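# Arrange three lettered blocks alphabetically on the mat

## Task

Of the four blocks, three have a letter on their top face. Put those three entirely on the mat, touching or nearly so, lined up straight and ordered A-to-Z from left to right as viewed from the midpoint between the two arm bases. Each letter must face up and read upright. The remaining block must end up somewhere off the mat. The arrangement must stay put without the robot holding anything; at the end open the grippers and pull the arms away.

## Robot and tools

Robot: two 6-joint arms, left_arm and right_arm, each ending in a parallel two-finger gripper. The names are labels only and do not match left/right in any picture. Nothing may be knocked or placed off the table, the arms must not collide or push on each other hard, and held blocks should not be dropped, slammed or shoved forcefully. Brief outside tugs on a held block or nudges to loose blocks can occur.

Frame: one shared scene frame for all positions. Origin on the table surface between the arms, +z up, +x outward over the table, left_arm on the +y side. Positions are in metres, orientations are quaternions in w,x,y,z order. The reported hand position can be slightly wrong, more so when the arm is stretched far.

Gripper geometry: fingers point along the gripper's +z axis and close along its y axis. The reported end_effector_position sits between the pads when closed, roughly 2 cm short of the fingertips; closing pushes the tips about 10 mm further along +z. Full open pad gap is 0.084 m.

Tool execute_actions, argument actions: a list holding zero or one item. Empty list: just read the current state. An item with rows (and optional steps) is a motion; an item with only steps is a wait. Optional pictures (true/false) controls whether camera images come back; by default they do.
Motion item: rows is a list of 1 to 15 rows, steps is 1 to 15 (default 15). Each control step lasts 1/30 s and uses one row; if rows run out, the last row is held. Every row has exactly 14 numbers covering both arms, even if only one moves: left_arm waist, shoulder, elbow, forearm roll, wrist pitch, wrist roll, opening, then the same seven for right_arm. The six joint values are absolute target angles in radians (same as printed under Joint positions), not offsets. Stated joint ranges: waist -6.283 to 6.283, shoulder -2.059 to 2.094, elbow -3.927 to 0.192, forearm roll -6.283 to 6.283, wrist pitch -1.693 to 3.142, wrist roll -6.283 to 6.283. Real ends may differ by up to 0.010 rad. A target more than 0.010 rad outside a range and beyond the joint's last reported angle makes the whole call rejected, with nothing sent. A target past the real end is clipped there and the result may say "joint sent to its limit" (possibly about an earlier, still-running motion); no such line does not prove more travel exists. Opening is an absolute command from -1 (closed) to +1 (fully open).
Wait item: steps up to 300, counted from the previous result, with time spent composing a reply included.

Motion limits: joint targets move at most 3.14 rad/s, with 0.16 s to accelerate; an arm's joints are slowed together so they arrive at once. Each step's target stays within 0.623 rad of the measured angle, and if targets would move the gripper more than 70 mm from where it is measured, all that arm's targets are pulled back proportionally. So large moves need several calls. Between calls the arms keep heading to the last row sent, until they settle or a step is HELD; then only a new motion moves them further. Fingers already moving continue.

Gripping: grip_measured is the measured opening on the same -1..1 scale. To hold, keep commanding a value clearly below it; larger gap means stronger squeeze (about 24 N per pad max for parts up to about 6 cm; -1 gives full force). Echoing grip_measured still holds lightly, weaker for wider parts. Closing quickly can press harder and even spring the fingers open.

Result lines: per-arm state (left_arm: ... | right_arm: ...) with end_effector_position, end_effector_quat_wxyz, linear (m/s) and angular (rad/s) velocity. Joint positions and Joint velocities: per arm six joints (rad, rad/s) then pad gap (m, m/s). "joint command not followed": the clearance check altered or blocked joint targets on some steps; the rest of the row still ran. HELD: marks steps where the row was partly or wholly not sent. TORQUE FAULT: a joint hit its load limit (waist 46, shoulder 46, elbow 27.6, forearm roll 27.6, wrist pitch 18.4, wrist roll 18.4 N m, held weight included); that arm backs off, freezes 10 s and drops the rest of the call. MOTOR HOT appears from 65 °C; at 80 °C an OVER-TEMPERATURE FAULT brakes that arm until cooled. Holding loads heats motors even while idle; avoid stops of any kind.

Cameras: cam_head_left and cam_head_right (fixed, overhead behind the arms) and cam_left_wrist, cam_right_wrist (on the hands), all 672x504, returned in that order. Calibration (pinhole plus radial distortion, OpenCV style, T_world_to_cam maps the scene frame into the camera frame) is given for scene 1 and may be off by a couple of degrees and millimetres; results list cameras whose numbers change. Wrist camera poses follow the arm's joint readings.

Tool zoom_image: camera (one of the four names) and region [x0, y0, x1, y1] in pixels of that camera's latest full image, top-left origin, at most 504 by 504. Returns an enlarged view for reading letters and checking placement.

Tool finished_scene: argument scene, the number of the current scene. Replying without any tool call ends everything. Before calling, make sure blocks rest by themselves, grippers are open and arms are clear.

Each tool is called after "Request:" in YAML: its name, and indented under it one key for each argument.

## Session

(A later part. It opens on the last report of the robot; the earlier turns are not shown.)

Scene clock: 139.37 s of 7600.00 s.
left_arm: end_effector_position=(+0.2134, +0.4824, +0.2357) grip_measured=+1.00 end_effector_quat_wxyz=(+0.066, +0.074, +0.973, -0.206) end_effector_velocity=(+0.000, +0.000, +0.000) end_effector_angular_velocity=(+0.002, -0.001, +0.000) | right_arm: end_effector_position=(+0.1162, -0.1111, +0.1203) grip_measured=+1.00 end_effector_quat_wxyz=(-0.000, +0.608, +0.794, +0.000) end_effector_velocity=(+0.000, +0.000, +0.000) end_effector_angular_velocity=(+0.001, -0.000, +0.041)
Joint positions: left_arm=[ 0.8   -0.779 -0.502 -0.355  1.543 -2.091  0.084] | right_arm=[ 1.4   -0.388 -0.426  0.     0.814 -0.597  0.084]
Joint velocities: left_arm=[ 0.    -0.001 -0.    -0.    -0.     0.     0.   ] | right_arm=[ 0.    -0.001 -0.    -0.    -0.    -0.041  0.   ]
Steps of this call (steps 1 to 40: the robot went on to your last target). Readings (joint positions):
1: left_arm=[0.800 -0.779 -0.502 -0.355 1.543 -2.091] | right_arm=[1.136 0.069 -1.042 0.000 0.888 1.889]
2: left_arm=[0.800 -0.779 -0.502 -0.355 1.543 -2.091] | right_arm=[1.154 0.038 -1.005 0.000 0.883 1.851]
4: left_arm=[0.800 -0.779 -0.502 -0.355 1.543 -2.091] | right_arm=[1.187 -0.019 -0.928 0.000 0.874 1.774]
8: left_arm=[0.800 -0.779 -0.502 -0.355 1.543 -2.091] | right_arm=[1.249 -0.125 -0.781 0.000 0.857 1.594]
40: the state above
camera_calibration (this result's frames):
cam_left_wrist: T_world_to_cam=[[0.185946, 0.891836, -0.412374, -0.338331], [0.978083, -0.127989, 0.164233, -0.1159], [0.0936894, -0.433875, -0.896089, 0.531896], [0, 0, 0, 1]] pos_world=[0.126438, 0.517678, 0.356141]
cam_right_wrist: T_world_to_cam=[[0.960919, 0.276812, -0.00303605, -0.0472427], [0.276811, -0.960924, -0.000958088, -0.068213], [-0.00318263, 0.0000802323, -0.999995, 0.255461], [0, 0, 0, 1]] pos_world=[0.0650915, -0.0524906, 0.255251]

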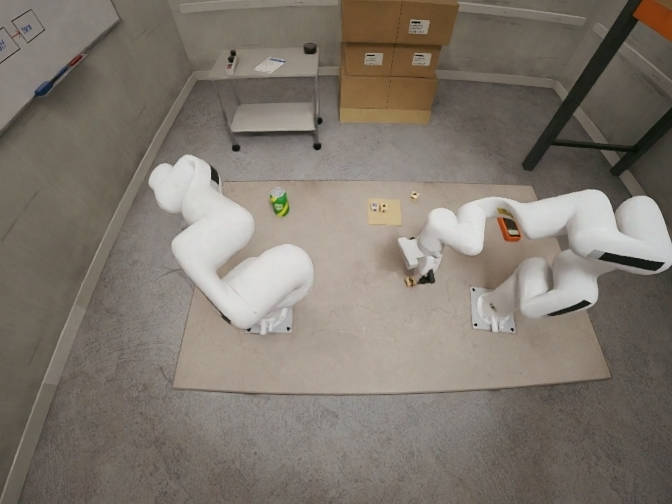

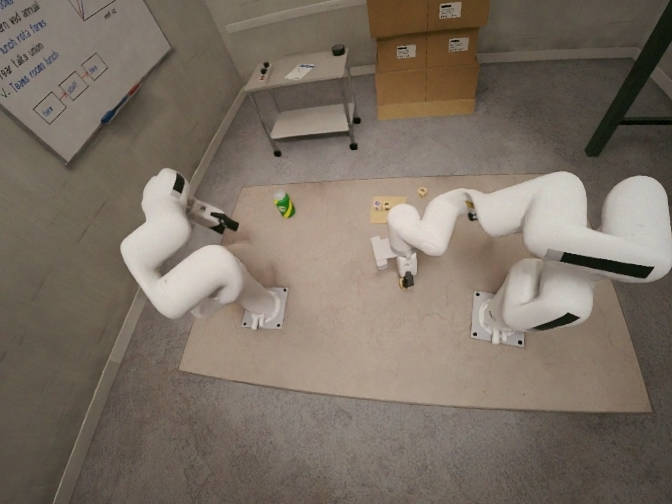

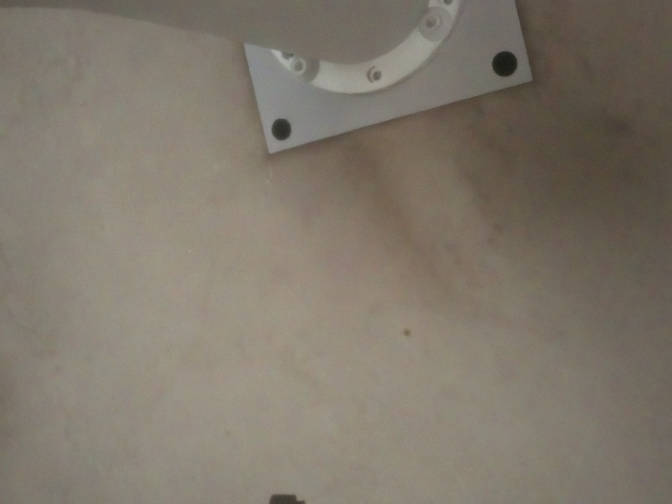

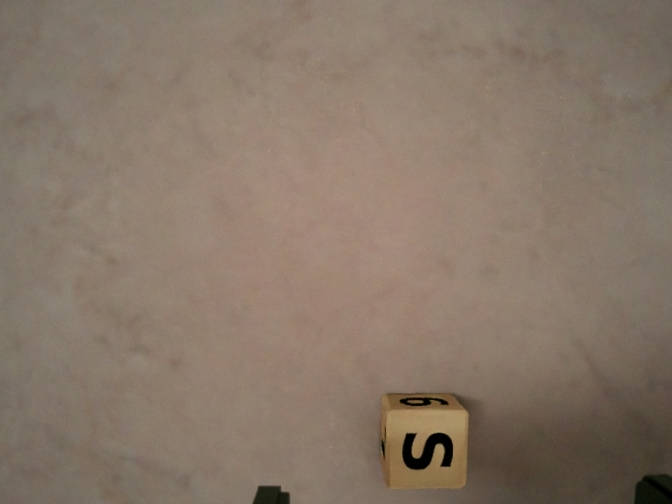

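Request:
execute_actions:
  actions:
    - {"rows":[[0.8,-0.779,-0.502,-0.355,1.543,-2.091,1,1.408,-0.096,-0.334,0,0.43,-0.592,1]]}
  pictures: false

Request:
execute_actions:
  actions:
    - {"rows":[[0.8,-0.779,-0.502,-0.355,1.543,-2.091,1,1.408,-0.096,-0.334,0,0.43,-0.592,1],[0.8,-0.779,-0.502,-0.355,1.543,-2.091,1,1.408,-0.096,-0.334,0,0.43,-0.592,1],[0.8,-0.779,-0.502,-0.355,1.543,-2.091,1,1.408,-0.096,-0.334,0,0.43,-0.592,1],[0.8,-0.779,-0.502,-0.355,1.543,-2.091,1,1.408,-0.096,-0.334,0,0.43,-0.592,0.5],[0.8,-0.779,-0.502,-0.355,1.543,-2.091,1,1.408,-0.096,-0.334,0,0.43,-0.592,0],[0.8,-0.779,-0.502,-0.355,1.543,-2.091,1,1.408,-0.096,-0.334,0,0.43,-0.592,-0.2],[0.8,-0.779,-0.502,-0.355,1.543,-2.091,1,1.408,-0.096,-0.334,0,0.43,-0.592,-0.7]]}
  pictures: false

Request:
execute_actions:
  actions:
    - {"rows":[[0.8,-0.779,-0.502,-0.355,1.543,-2.091,1,1.408,-0.388,-0.426,0,0.814,-0.592,-0.7]],"steps":10}
  pictures: false

Request:
execute_actions:
  actions:
    - {"rows":[[0.8,-0.779,-0.502,-0.355,1.543,-2.091,1,0.792,0.386,-1.331,0,0.945,-0.888,-0.7]]}
  pictures: false

Request:
execute_actions:
  actions:
    - {"steps":28}

Scene clock: 157.30 s of 7600.00 s.
left_arm: end_effector_position=(+0.2134, +0.4824, +0.2357) grip_measured=+1.00 end_effector_quat_wxyz=(+0.066, +0.074, +0.973, -0.206) end_effector_velocity=(+0.000, +0.000, -0.000) end_effector_angular_velocity=(+0.000, -0.000, +0.001) | right_arm: end_effector_position=(+0.1124, -0.1144, +0.0259) grip_measured=+1.00 end_effector_quat_wxyz=(-0.000, +0.606, +0.795, +0.000) end_effector_velocity=(+0.006, +0.020, +0.006) end_effector_angular_velocity=(+0.066, -0.022, -0.001)
Joint positions: left_arm=[ 0.8   -0.779 -0.502 -0.355  1.543 -2.091  0.084] | right_arm=[ 1.408 -0.099 -0.335  0.     0.434 -0.592  0.084]
Joint velocities: left_arm=[ 0.001  0.001  0.     0.    -0.001  0.     0.   ] | right_arm=[ 0.001  0.011 -0.014  0.    -0.067  0.002  0.   ]
Steps of this call (steps 1 to 30: the robot went on to your last target; steps 31 to 100: nothing new was sent; then 14.10 s passed at rest; steps 101 to 115: all 15 steps of this action). Readings (joint positions):
101: left_arm=[0.800 -0.779 -0.502 -0.355 1.543 -2.091] | right_arm=[1.400 -0.388 -0.426 -0.000 0.814 -0.600]
102: left_arm=[0.800 -0.779 -0.502 -0.355 1.543 -2.091] | right_arm=[1.400 -0.385 -0.425 -0.000 0.807 -0.600]
104: left_arm=[0.800 -0.779 -0.502 -0.355 1.543 -2.091] | right_arm=[1.401 -0.348 -0.416 -0.000 0.751 -0.599]
108: left_arm=[0.800 -0.779 -0.502 -0.355 1.543 -2.091] | right_arm=[1.405 -0.185 -0.360 0.000 0.551 -0.595]
115: the state above

Scene clock: 157.80 s of 7600.00 s.
left_arm: end_effector_position=(+0.2134, +0.4824, +0.2357) grip_measured=+1.00 end_effector_quat_wxyz=(+0.066, +0.074, +0.973, -0.206) end_effector_velocity=(+0.000, +0.000, +0.000) end_effector_angular_velocity=(+0.001, -0.001, -0.000) | right_arm: end_effector_position=(+0.1123, -0.1147, +0.0250) grip_measured=-0.33 end_effector_quat_wxyz=(-0.000, +0.606, +0.795, +0.000) end_effector_velocity=(-0.000, -0.001, -0.000) end_effector_angular_velocity=(-0.002, +0.001, -0.000)
Joint positions: left_arm=[ 0.8   -0.779 -0.502 -0.355  1.543 -2.091  0.084] | right_arm=[ 1.408 -0.096 -0.334 -0.     0.43  -0.592  0.03 ]
Joint velocities: left_arm=[ 0. -0.  0. -0. -0.  0.  0.] | right_arm=[-0.     0.001  0.001  0.     0.    -0.     0.   ]
Steps of this call (steps 1 to 15: all 15 steps of this action). Readings (joint positions):
1: left_arm=[0.800 -0.779 -0.502 -0.355 1.543 -2.091] | right_arm=[1.408 -0.099 -0.336 -0.000 0.432 -0.592]
2: left_arm=[0.800 -0.779 -0.502 -0.355 1.543 -2.091] | right_arm=[1.408 -0.099 -0.336 -0.000 0.431 -0.592]
4: left_arm=[0.800 -0.779 -0.502 -0.355 1.543 -2.091] | right_arm=[1.408 -0.098 -0.335 -0.000 0.431 -0.592]
8: left_arm=[0.800 -0.779 -0.502 -0.355 1.543 -2.091] | right_arm=[1.408 -0.097 -0.334 -0.000 0.430 -0.592]
15: the state above

Scene clock: 158.13 s of 7600.00 s.
left_arm: end_effector_position=(+0.2134, +0.4824, +0.2357) grip_measured=+1.00 end_effector_quat_wxyz=(+0.066, +0.074, +0.973, -0.206) end_effector_velocity=(-0.000, -0.000, +0.000) end_effector_angular_velocity=(+0.000, -0.000, +0.000) | right_arm: end_effector_position=(+0.1154, -0.1053, +0.1108) grip_measured=-0.33 end_effector_quat_wxyz=(-0.002, +0.606, +0.795, +0.006) end_effector_velocity=(-0.005, -0.015, +0.208) end_effector_angular_velocity=(+0.027, -0.009, -0.001)
Joint positions: left_arm=[ 0.8   -0.779 -0.502 -0.355  1.543 -2.091  0.084] | right_arm=[ 1.408 -0.354 -0.419 -0.     0.76  -0.592  0.03 ]
Joint velocities: left_arm=[ 0. -0. -0. -0.  0. -0. -0.] | right_arm=[ 0.    -0.616 -0.185  0.     0.773  0.001  0.   ]
Steps of this call (steps 1 to 10: all 10 steps of this action). Readings (joint positions):
1: left_arm=[0.800 -0.779 -0.502 -0.355 1.543 -2.091] | right_arm=[1.408 -0.096 -0.334 -0.000 0.430 -0.592]
2: left_arm=[0.800 -0.779 -0.502 -0.355 1.543 -2.091] | right_arm=[1.408 -0.099 -0.335 0.000 0.435 -0.592]
4: left_arm=[0.800 -0.779 -0.502 -0.355 1.543 -2.091] | right_arm=[1.408 -0.133 -0.343 0.000 0.487 -0.592]
8: left_arm=[0.800 -0.779 -0.502 -0.355 1.543 -2.091] | right_arm=[1.408 -0.296 -0.400 -0.000 0.689 -0.592]
10: the state above

Scene clock: 158.63 s of 7600.00 s.
left_arm: end_effector_position=(+0.2134, +0.4824, +0.2357) grip_measured=+1.00 end_effector_quat_wxyz=(+0.066, +0.074, +0.973, -0.206) end_effector_velocity=(-0.000, +0.000, -0.000) end_effector_angular_velocity=(-0.001, +0.000, -0.000) | right_arm: end_effector_position=(+0.2785, -0.0734, +0.1225) grip_measured=-0.33 end_effector_quat_wxyz=(+0.002, +0.674, +0.739, -0.021) end_effector_velocity=(+0.396, +0.076, +0.043) end_effector_angular_velocity=(+0.105, -0.066, -0.319)
Joint positions: left_arm=[ 0.8   -0.779 -0.502 -0.355  1.543 -2.091  0.084] | right_arm=[ 1.067  0.028 -0.861  0.     0.876 -0.756  0.03 ]
Joint velocities: left_arm=[ 0.     0.001 -0.     0.     0.     0.     0.   ] | right_arm=[-0.613  0.797 -1.07   0.001  0.15  -0.295 -0.   ]
Steps of this call (steps 1 to 15: all 15 steps of this action). Readings (joint positions):
1: left_arm=[0.800 -0.779 -0.502 -0.355 1.543 -2.091] | right_arm=[1.408 -0.370 -0.423 -0.000 0.781 -0.592]
2: left_arm=[0.800 -0.779 -0.502 -0.355 1.543 -2.091] | right_arm=[1.404 -0.375 -0.429 0.000 0.793 -0.595]
4: left_arm=[0.800 -0.779 -0.502 -0.355 1.543 -2.091] | right_arm=[1.362 -0.334 -0.472 0.000 0.807 -0.618]
8: left_arm=[0.800 -0.779 -0.502 -0.355 1.543 -2.091] | right_arm=[1.229 -0.185 -0.615 -0.000 0.835 -0.679]
15: the state above

Scene clock: 159.57 s of 7600.00 s.
left_arm: end_effector_position=(+0.2134, +0.4824, +0.2357) grip_measured=+1.00 end_effector_quat_wxyz=(+0.066, +0.074, +0.973, -0.206) end_effector_velocity=(-0.000, -0.000, -0.001) end_effector_angular_velocity=(-0.003, +0.002, -0.001) | right_arm: end_effector_position=(+0.4603, -0.0857, +0.1213) grip_measured=-0.33 end_effector_quat_wxyz=(+0.000, +0.725, +0.689, +0.000) end_effector_velocity=(+0.002, -0.001, -0.000) end_effector_angular_velocity=(+0.000, -0.002, -0.002)
Joint positions: left_arm=[ 0.8   -0.779 -0.502 -0.355  1.543 -2.091  0.084] | right_arm=[ 0.793  0.386 -1.331  0.     0.945 -0.888  0.03 ]
Joint velocities: left_arm=[-0.     0.003  0.     0.     0.001  0.001  0.   ] | right_arm=[-0.003  0.002 -0.003 -0.001 -0.001  0.     0.   ]
Steps of this call (steps 1 to 28: the robot went on to your last target). Readings (joint positions):
1: left_arm=[0.800 -0.779 -0.502 -0.355 1.543 -2.091] | right_arm=[1.047 0.055 -0.897 0.000 0.881 -0.766]
2: left_arm=[0.800 -0.779 -0.502 -0.355 1.543 -2.091] | right_arm=[1.026 0.081 -0.932 0.000 0.886 -0.776]
4: left_arm=[0.800 -0.779 -0.502 -0.355 1.543 -2.091] | right_arm=[0.985 0.134 -1.002 0.000 0.896 -0.795]
8: left_arm=[0.800 -0.779 -0.502 -0.355 1.543 -2.091] | right_arm=[0.905 0.239 -1.139 0.000 0.917 -0.834]
28: the state above
camera_calibration (this result's frames):
cam_left_wrist: T_world_to_cam=[[0.185946, 0.891836, -0.412374, -0.338331], [0.978083, -0.127989, 0.164233, -0.1159], [0.0936895, -0.433874, -0.896089, 0.531895], [0, 0, 0, 1]] pos_world=[0.126438, 0.517678, 0.356141]
cam_right_wrist: T_world_to_cam=[[0.999361, -0.0356296, -0.00298973, -0.429406], [-0.0356327, -0.999364, -0.000995783, 0.00145367], [-0.00295235, 0.00110168, -0.999995, 0.257489], [0, 0, 0, 1]] pos_world=[0.429943, -0.0141305, 0.256206]

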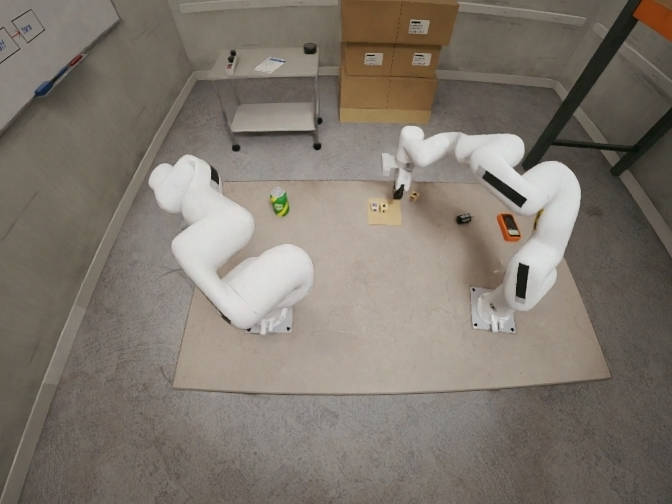

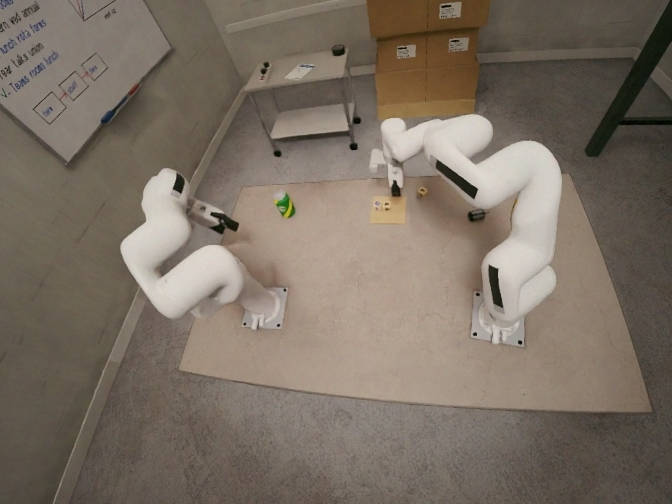

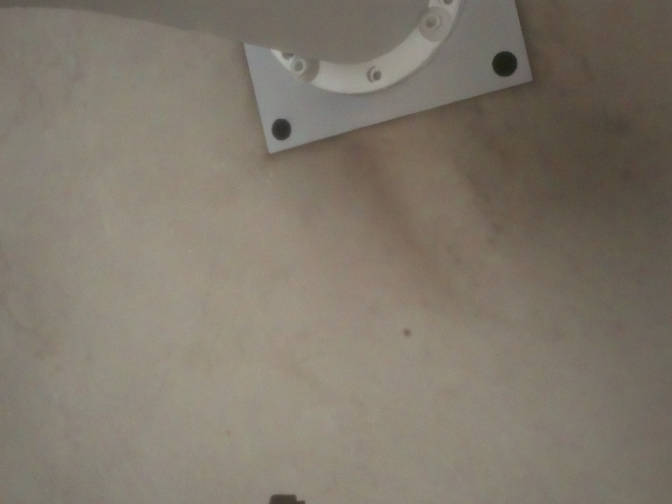

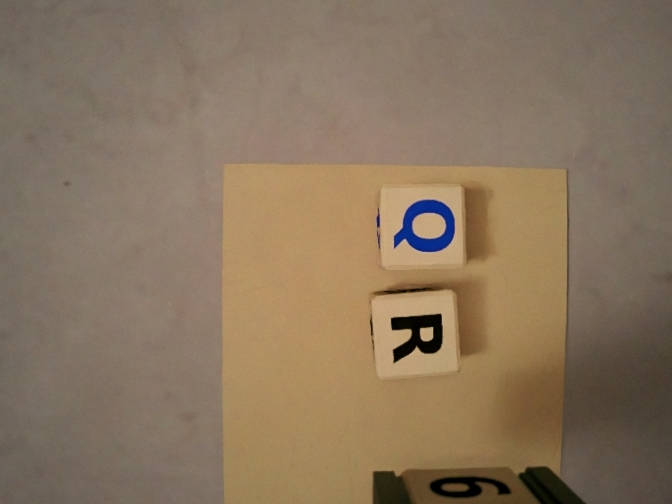

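Request:
execute_actions:
  actions:
    - {"rows":[[0.8,-0.779,-0.502,-0.355,1.543,-2.091,1,0.796,0.46,-1.288,0,0.828,-0.884,-0.7],[0.8,-0.779,-0.502,-0.355,1.543,-2.091,1,0.796,0.46,-1.288,0,0.828,-0.884,-0.7],[0.8,-0.779,-0.502,-0.355,1.543,-2.091,1,0.796,0.46,-1.288,0,0.828,-0.884,-0.7],[0.8,-0.779,-0.502,-0.355,1.543,-2.091,1,0.796,0.46,-1.288,0,0.828,-0.884,-0.7],[0.8,-0.779,-0.502,-0.355,1.543,-2.091,1,0.796,0.46,-1.288,0,0.828,-0.884,-0.7],[0.8,-0.779,-0.502,-0.355,1.543,-2.091,1,0.796,0.534,-1.262,0,0.728,-0.884,-0.7]]}
  pictures: false

Request:
execute_actions:
  actions:
    - {"steps":8}
  pictures: false

Request:
execute_actions:
  actions:
    - {"rows":[[0.8,-0.779,-0.502,-0.355,1.543,-2.091,1,0.796,0.534,-1.262,0,0.728,-0.884,1]],"steps":10}
  pictures: false

Request:
execute_actions:
  actions:
    - {"rows":[[0.8,-0.779,-0.502,-0.355,1.543,-2.091,1,0.796,0.38,-1.32,0,0.94,-0.884,1]],"steps":8}
  pictures: false

Request:
execute_actions:
  actions:
    - {"rows":[[0.8,-0.779,-0.502,-0.355,1.543,-2.091,1,0.72,0.15,-1.35,0,1.2,-0.96,1]]}

Scene clock: 173.17 s of 7600.00 s.
left_arm: end_effector_position=(+0.2134, +0.4824, +0.2357) grip_measured=+1.00 end_effector_quat_wxyz=(+0.066, +0.074, +0.973, -0.206) end_effector_velocity=(-0.000, +0.000, -0.000) end_effector_angular_velocity=(-0.000, +0.001, +0.001) | right_arm: end_effector_position=(+0.4571, -0.0857, +0.0306) grip_measured=-0.33 end_effector_quat_wxyz=(+0.000, +0.725, +0.689, +0.000) end_effector_velocity=(+0.013, +0.010, +0.004) end_effector_angular_velocity=(+0.035, -0.047, -0.000)
Joint positions: left_arm=[ 0.8   -0.779 -0.502 -0.355  1.543 -2.091  0.084] | right_arm=[ 0.796  0.532 -1.263 -0.     0.731 -0.884  0.03 ]
Joint velocities: left_arm=[ 0.     0.001  0.     0.    -0.001 -0.     0.   ] | right_arm=[ 0.     0.007 -0.009  0.    -0.056  0.001  0.   ]
Steps of this call (steps 1 to 30: the robot went on to your last target; steps 31 to 100: nothing new was sent; then 9.77 s passed at rest; steps 101 to 115: all 15 steps of this action). Readings (joint positions):
101: left_arm=[0.800 -0.779 -0.502 -0.355 1.543 -2.091] | right_arm=[0.792 0.386 -1.331 -0.000 0.945 -0.888]
102: left_arm=[0.800 -0.779 -0.502 -0.355 1.543 -2.091] | right_arm=[0.792 0.388 -1.330 -0.000 0.938 -0.888]
104: left_arm=[0.800 -0.779 -0.502 -0.355 1.543 -2.091] | right_arm=[0.793 0.411 -1.319 -0.000 0.894 -0.886]
108: left_arm=[0.800 -0.779 -0.502 -0.355 1.543 -2.091] | right_arm=[0.796 0.474 -1.282 0.000 0.814 -0.884]
115: the state above

Scene clock: 173.43 s of 7600.00 s.
left_arm: end_effector_position=(+0.2134, +0.4824, +0.2357) grip_measured=+1.00 end_effector_quat_wxyz=(+0.066, +0.074, +0.973, -0.206) end_effector_velocity=(-0.000, +0.000, -0.000) end_effector_angular_velocity=(-0.001, +0.001, -0.000) | right_arm: end_effector_position=(+0.4570, -0.0857, +0.0296) grip_measured=-0.33 end_effector_quat_wxyz=(+0.000, +0.725, +0.689, +0.001) end_effector_velocity=(-0.000, +0.000, -0.001) end_effector_angular_velocity=(-0.000, +0.001, -0.001)
Joint positions: left_arm=[ 0.8   -0.779 -0.502 -0.355  1.543 -2.091  0.084] | right_arm=[ 0.796  0.533 -1.262 -0.     0.728 -0.884  0.03 ]
Joint velocities: left_arm=[ 0.     0.002 -0.001  0.     0.001  0.     0.   ] | right_arm=[ 0.     0.002 -0.    -0.    -0.001  0.001  0.   ]
Steps of this call (steps 1 to 8: the robot went on to your last target). Readings (joint positions):
1: left_arm=[0.800 -0.779 -0.502 -0.355 1.543 -2.091] | right_arm=[0.796 0.532 -1.264 -0.000 0.730 -0.884]
2: left_arm=[0.800 -0.779 -0.502 -0.355 1.543 -2.091] | right_arm=[0.796 0.532 -1.263 -0.000 0.729 -0.884]
4: left_arm=[0.800 -0.779 -0.502 -0.355 1.543 -2.091] | right_arm=[0.796 0.533 -1.263 -0.000 0.728 -0.884]
8: the state above

Scene clock: 173.77 s of 7600.00 s.
left_arm: end_effector_position=(+0.2134, +0.4824, +0.2357) grip_measured=+1.00 end_effector_quat_wxyz=(+0.066, +0.074, +0.973, -0.206) end_effector_velocity=(+0.000, +0.000, +0.001) end_effector_angular_velocity=(+0.002, -0.001, -0.000) | right_arm: end_effector_position=(+0.4568, -0.0859, +0.0291) grip_measured=+0.99 end_effector_quat_wxyz=(+0.000, +0.725, +0.689, +0.000) end_effector_velocity=(+0.000, +0.001, +0.001) end_effector_angular_velocity=(+0.001, -0.000, -0.001)
Joint positions: left_arm=[ 0.8   -0.779 -0.502 -0.355  1.543 -2.091  0.084] | right_arm=[ 0.796  0.534 -1.262  0.     0.728 -0.884  0.084]
Joint velocities: left_arm=[ 0.    -0.002 -0.    -0.     0.    -0.    -0.   ] | right_arm=[ 0.001 -0.001 -0.001  0.001  0.001  0.001  0.005]
Steps of this call (steps 1 to 10: all 10 steps of this action). Readings (joint positions):
1: left_arm=[0.800 -0.779 -0.502 -0.355 1.543 -2.091] | right_arm=[0.796 0.533 -1.262 -0.000 0.728 -0.884]
2: left_arm=[0.800 -0.779 -0.502 -0.355 1.543 -2.091] | right_arm=[0.796 0.533 -1.262 -0.000 0.728 -0.884]
4: left_arm=[0.800 -0.779 -0.502 -0.355 1.543 -2.091] | right_arm=[0.796 0.534 -1.262 -0.000 0.728 -0.884]
8: left_arm=[0.800 -0.779 -0.502 -0.355 1.543 -2.091] | right_arm=[0.796 0.534 -1.262 0.000 0.728 -0.884]
10: the state above

Scene clock: 174.03 s of 7600.00 s.
left_arm: end_effector_position=(+0.2134, +0.4824, +0.2357) grip_measured=+1.00 end_effector_quat_wxyz=(+0.066, +0.074, +0.973, -0.206) end_effector_velocity=(+0.000, +0.000, +0.000) end_effector_angular_velocity=(+0.001, -0.001, -0.001) | right_arm: end_effector_position=(+0.4619, -0.0821, +0.1095) grip_measured=+1.00 end_effector_quat_wxyz=(+0.001, +0.725, +0.689, +0.008) end_effector_velocity=(+0.029, +0.022, +0.329) end_effector_angular_velocity=(+0.115, -0.157, +0.001)
Joint positions: left_arm=[ 0.8   -0.779 -0.502 -0.355  1.543 -2.091  0.084] | right_arm=[ 0.796  0.403 -1.316 -0.     0.898 -0.884  0.084]
Joint velocities: left_arm=[-0.001 -0.001 -0.     0.    -0.001  0.    -0.   ] | right_arm=[ 0.001 -0.501 -0.23  -0.001  0.536  0.001  0.   ]
Steps of this call (steps 1 to 8: all 8 steps of this action). Readings (joint positions):
1: left_arm=[0.800 -0.779 -0.502 -0.355 1.543 -2.091] | right_arm=[0.796 0.534 -1.262 0.000 0.728 -0.884]
2: left_arm=[0.800 -0.779 -0.502 -0.355 1.543 -2.091] | right_arm=[0.796 0.531 -1.263 0.000 0.735 -0.884]
4: left_arm=[0.800 -0.779 -0.502 -0.355 1.543 -2.091] | right_arm=[0.796 0.502 -1.270 0.000 0.786 -0.884]
8: the state above

Scene clock: 174.53 s of 7600.00 s.
left_arm: end_effector_position=(+0.2134, +0.4824, +0.2357) grip_measured=+1.00 end_effector_quat_wxyz=(+0.066, +0.074, +0.973, -0.206) end_effector_velocity=(-0.000, -0.000, -0.001) end_effector_angular_velocity=(-0.002, +0.002, +0.000) | right_arm: end_effector_position=(+0.4523, -0.1376, +0.2358) grip_measured=+1.00 end_effector_quat_wxyz=(+0.000, +0.725, +0.688, +0.001) end_effector_velocity=(-0.024, -0.019, -0.025) end_effector_angular_velocity=(-0.061, +0.100, +0.013)
Joint positions: left_arm=[ 0.8   -0.779 -0.502 -0.355  1.543 -2.091  0.084] | right_arm=[ 0.721  0.153 -1.35  -0.     1.195 -0.959  0.084]
Joint velocities: left_arm=[ 0.     0.002  0.001  0.    -0.     0.    -0.   ] | right_arm=[-0.006  0.004  0.041  0.001  0.072 -0.019 -0.   ]
Steps of this call (steps 1 to 15: all 15 steps of this action). Readings (joint positions):
1: left_arm=[0.800 -0.779 -0.502 -0.355 1.543 -2.091] | right_arm=[0.796 0.389 -1.321 -0.000 0.913 -0.884]
2: left_arm=[0.800 -0.779 -0.502 -0.355 1.543 -2.091] | right_arm=[0.794 0.378 -1.323 0.000 0.930 -0.886]
4: left_arm=[0.800 -0.779 -0.502 -0.355 1.543 -2.091] | right_arm=[0.780 0.340 -1.321 0.000 0.987 -0.901]
8: left_arm=[0.800 -0.779 -0.502 -0.355 1.543 -2.091] | right_arm=[0.746 0.234 -1.341 -0.000 1.100 -0.933]
15: the state above
camera_calibration (this result's frames):
cam_left_wrist: T_world_to_cam=[[0.185946, 0.891836, -0.412374, -0.338331], [0.978083, -0.127989, 0.164233, -0.1159], [0.0936896, -0.433875, -0.896089, 0.531896], [0, 0, 0, 1]] pos_world=[0.126438, 0.517678, 0.356141]
cam_right_wrist: T_world_to_cam=[[0.999335, -0.0364245, -0.00154577, -0.423299], [-0.0364275, -0.999334, -0.00195457, -0.0500359], [-0.00147354, 0.00200958, -0.999997, 0.371547], [0, 0, 0, 1]] pos_world=[0.421742, -0.0661677, 0.370794]

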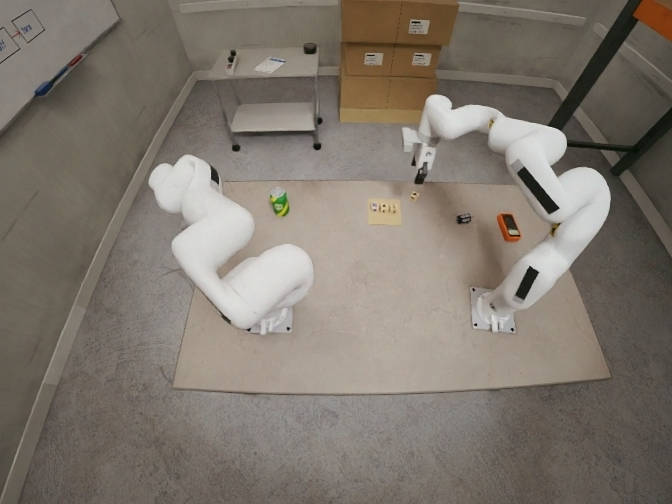

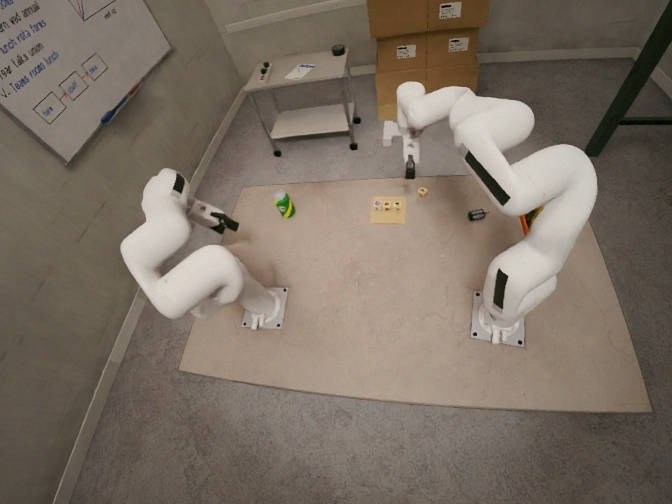

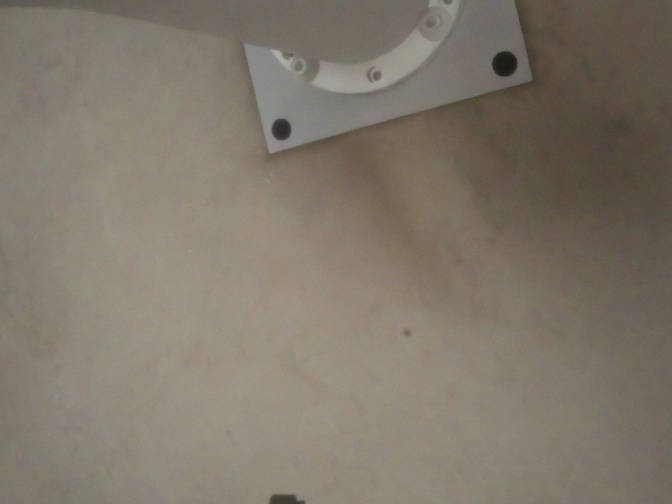

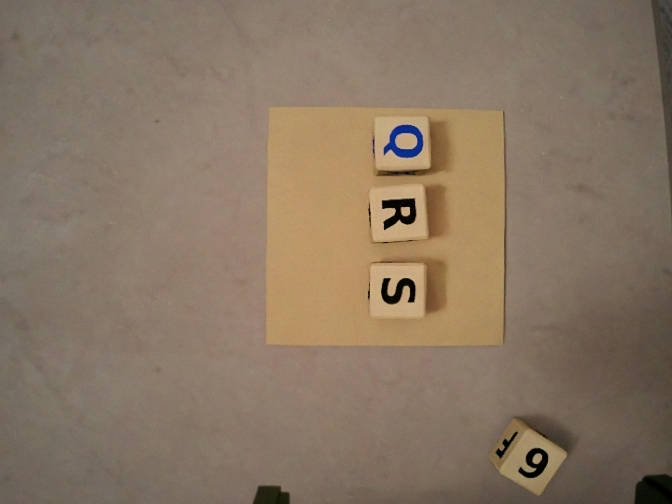

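Request:
finished_scene:
  scene: 2

The scene is finished: the task was done.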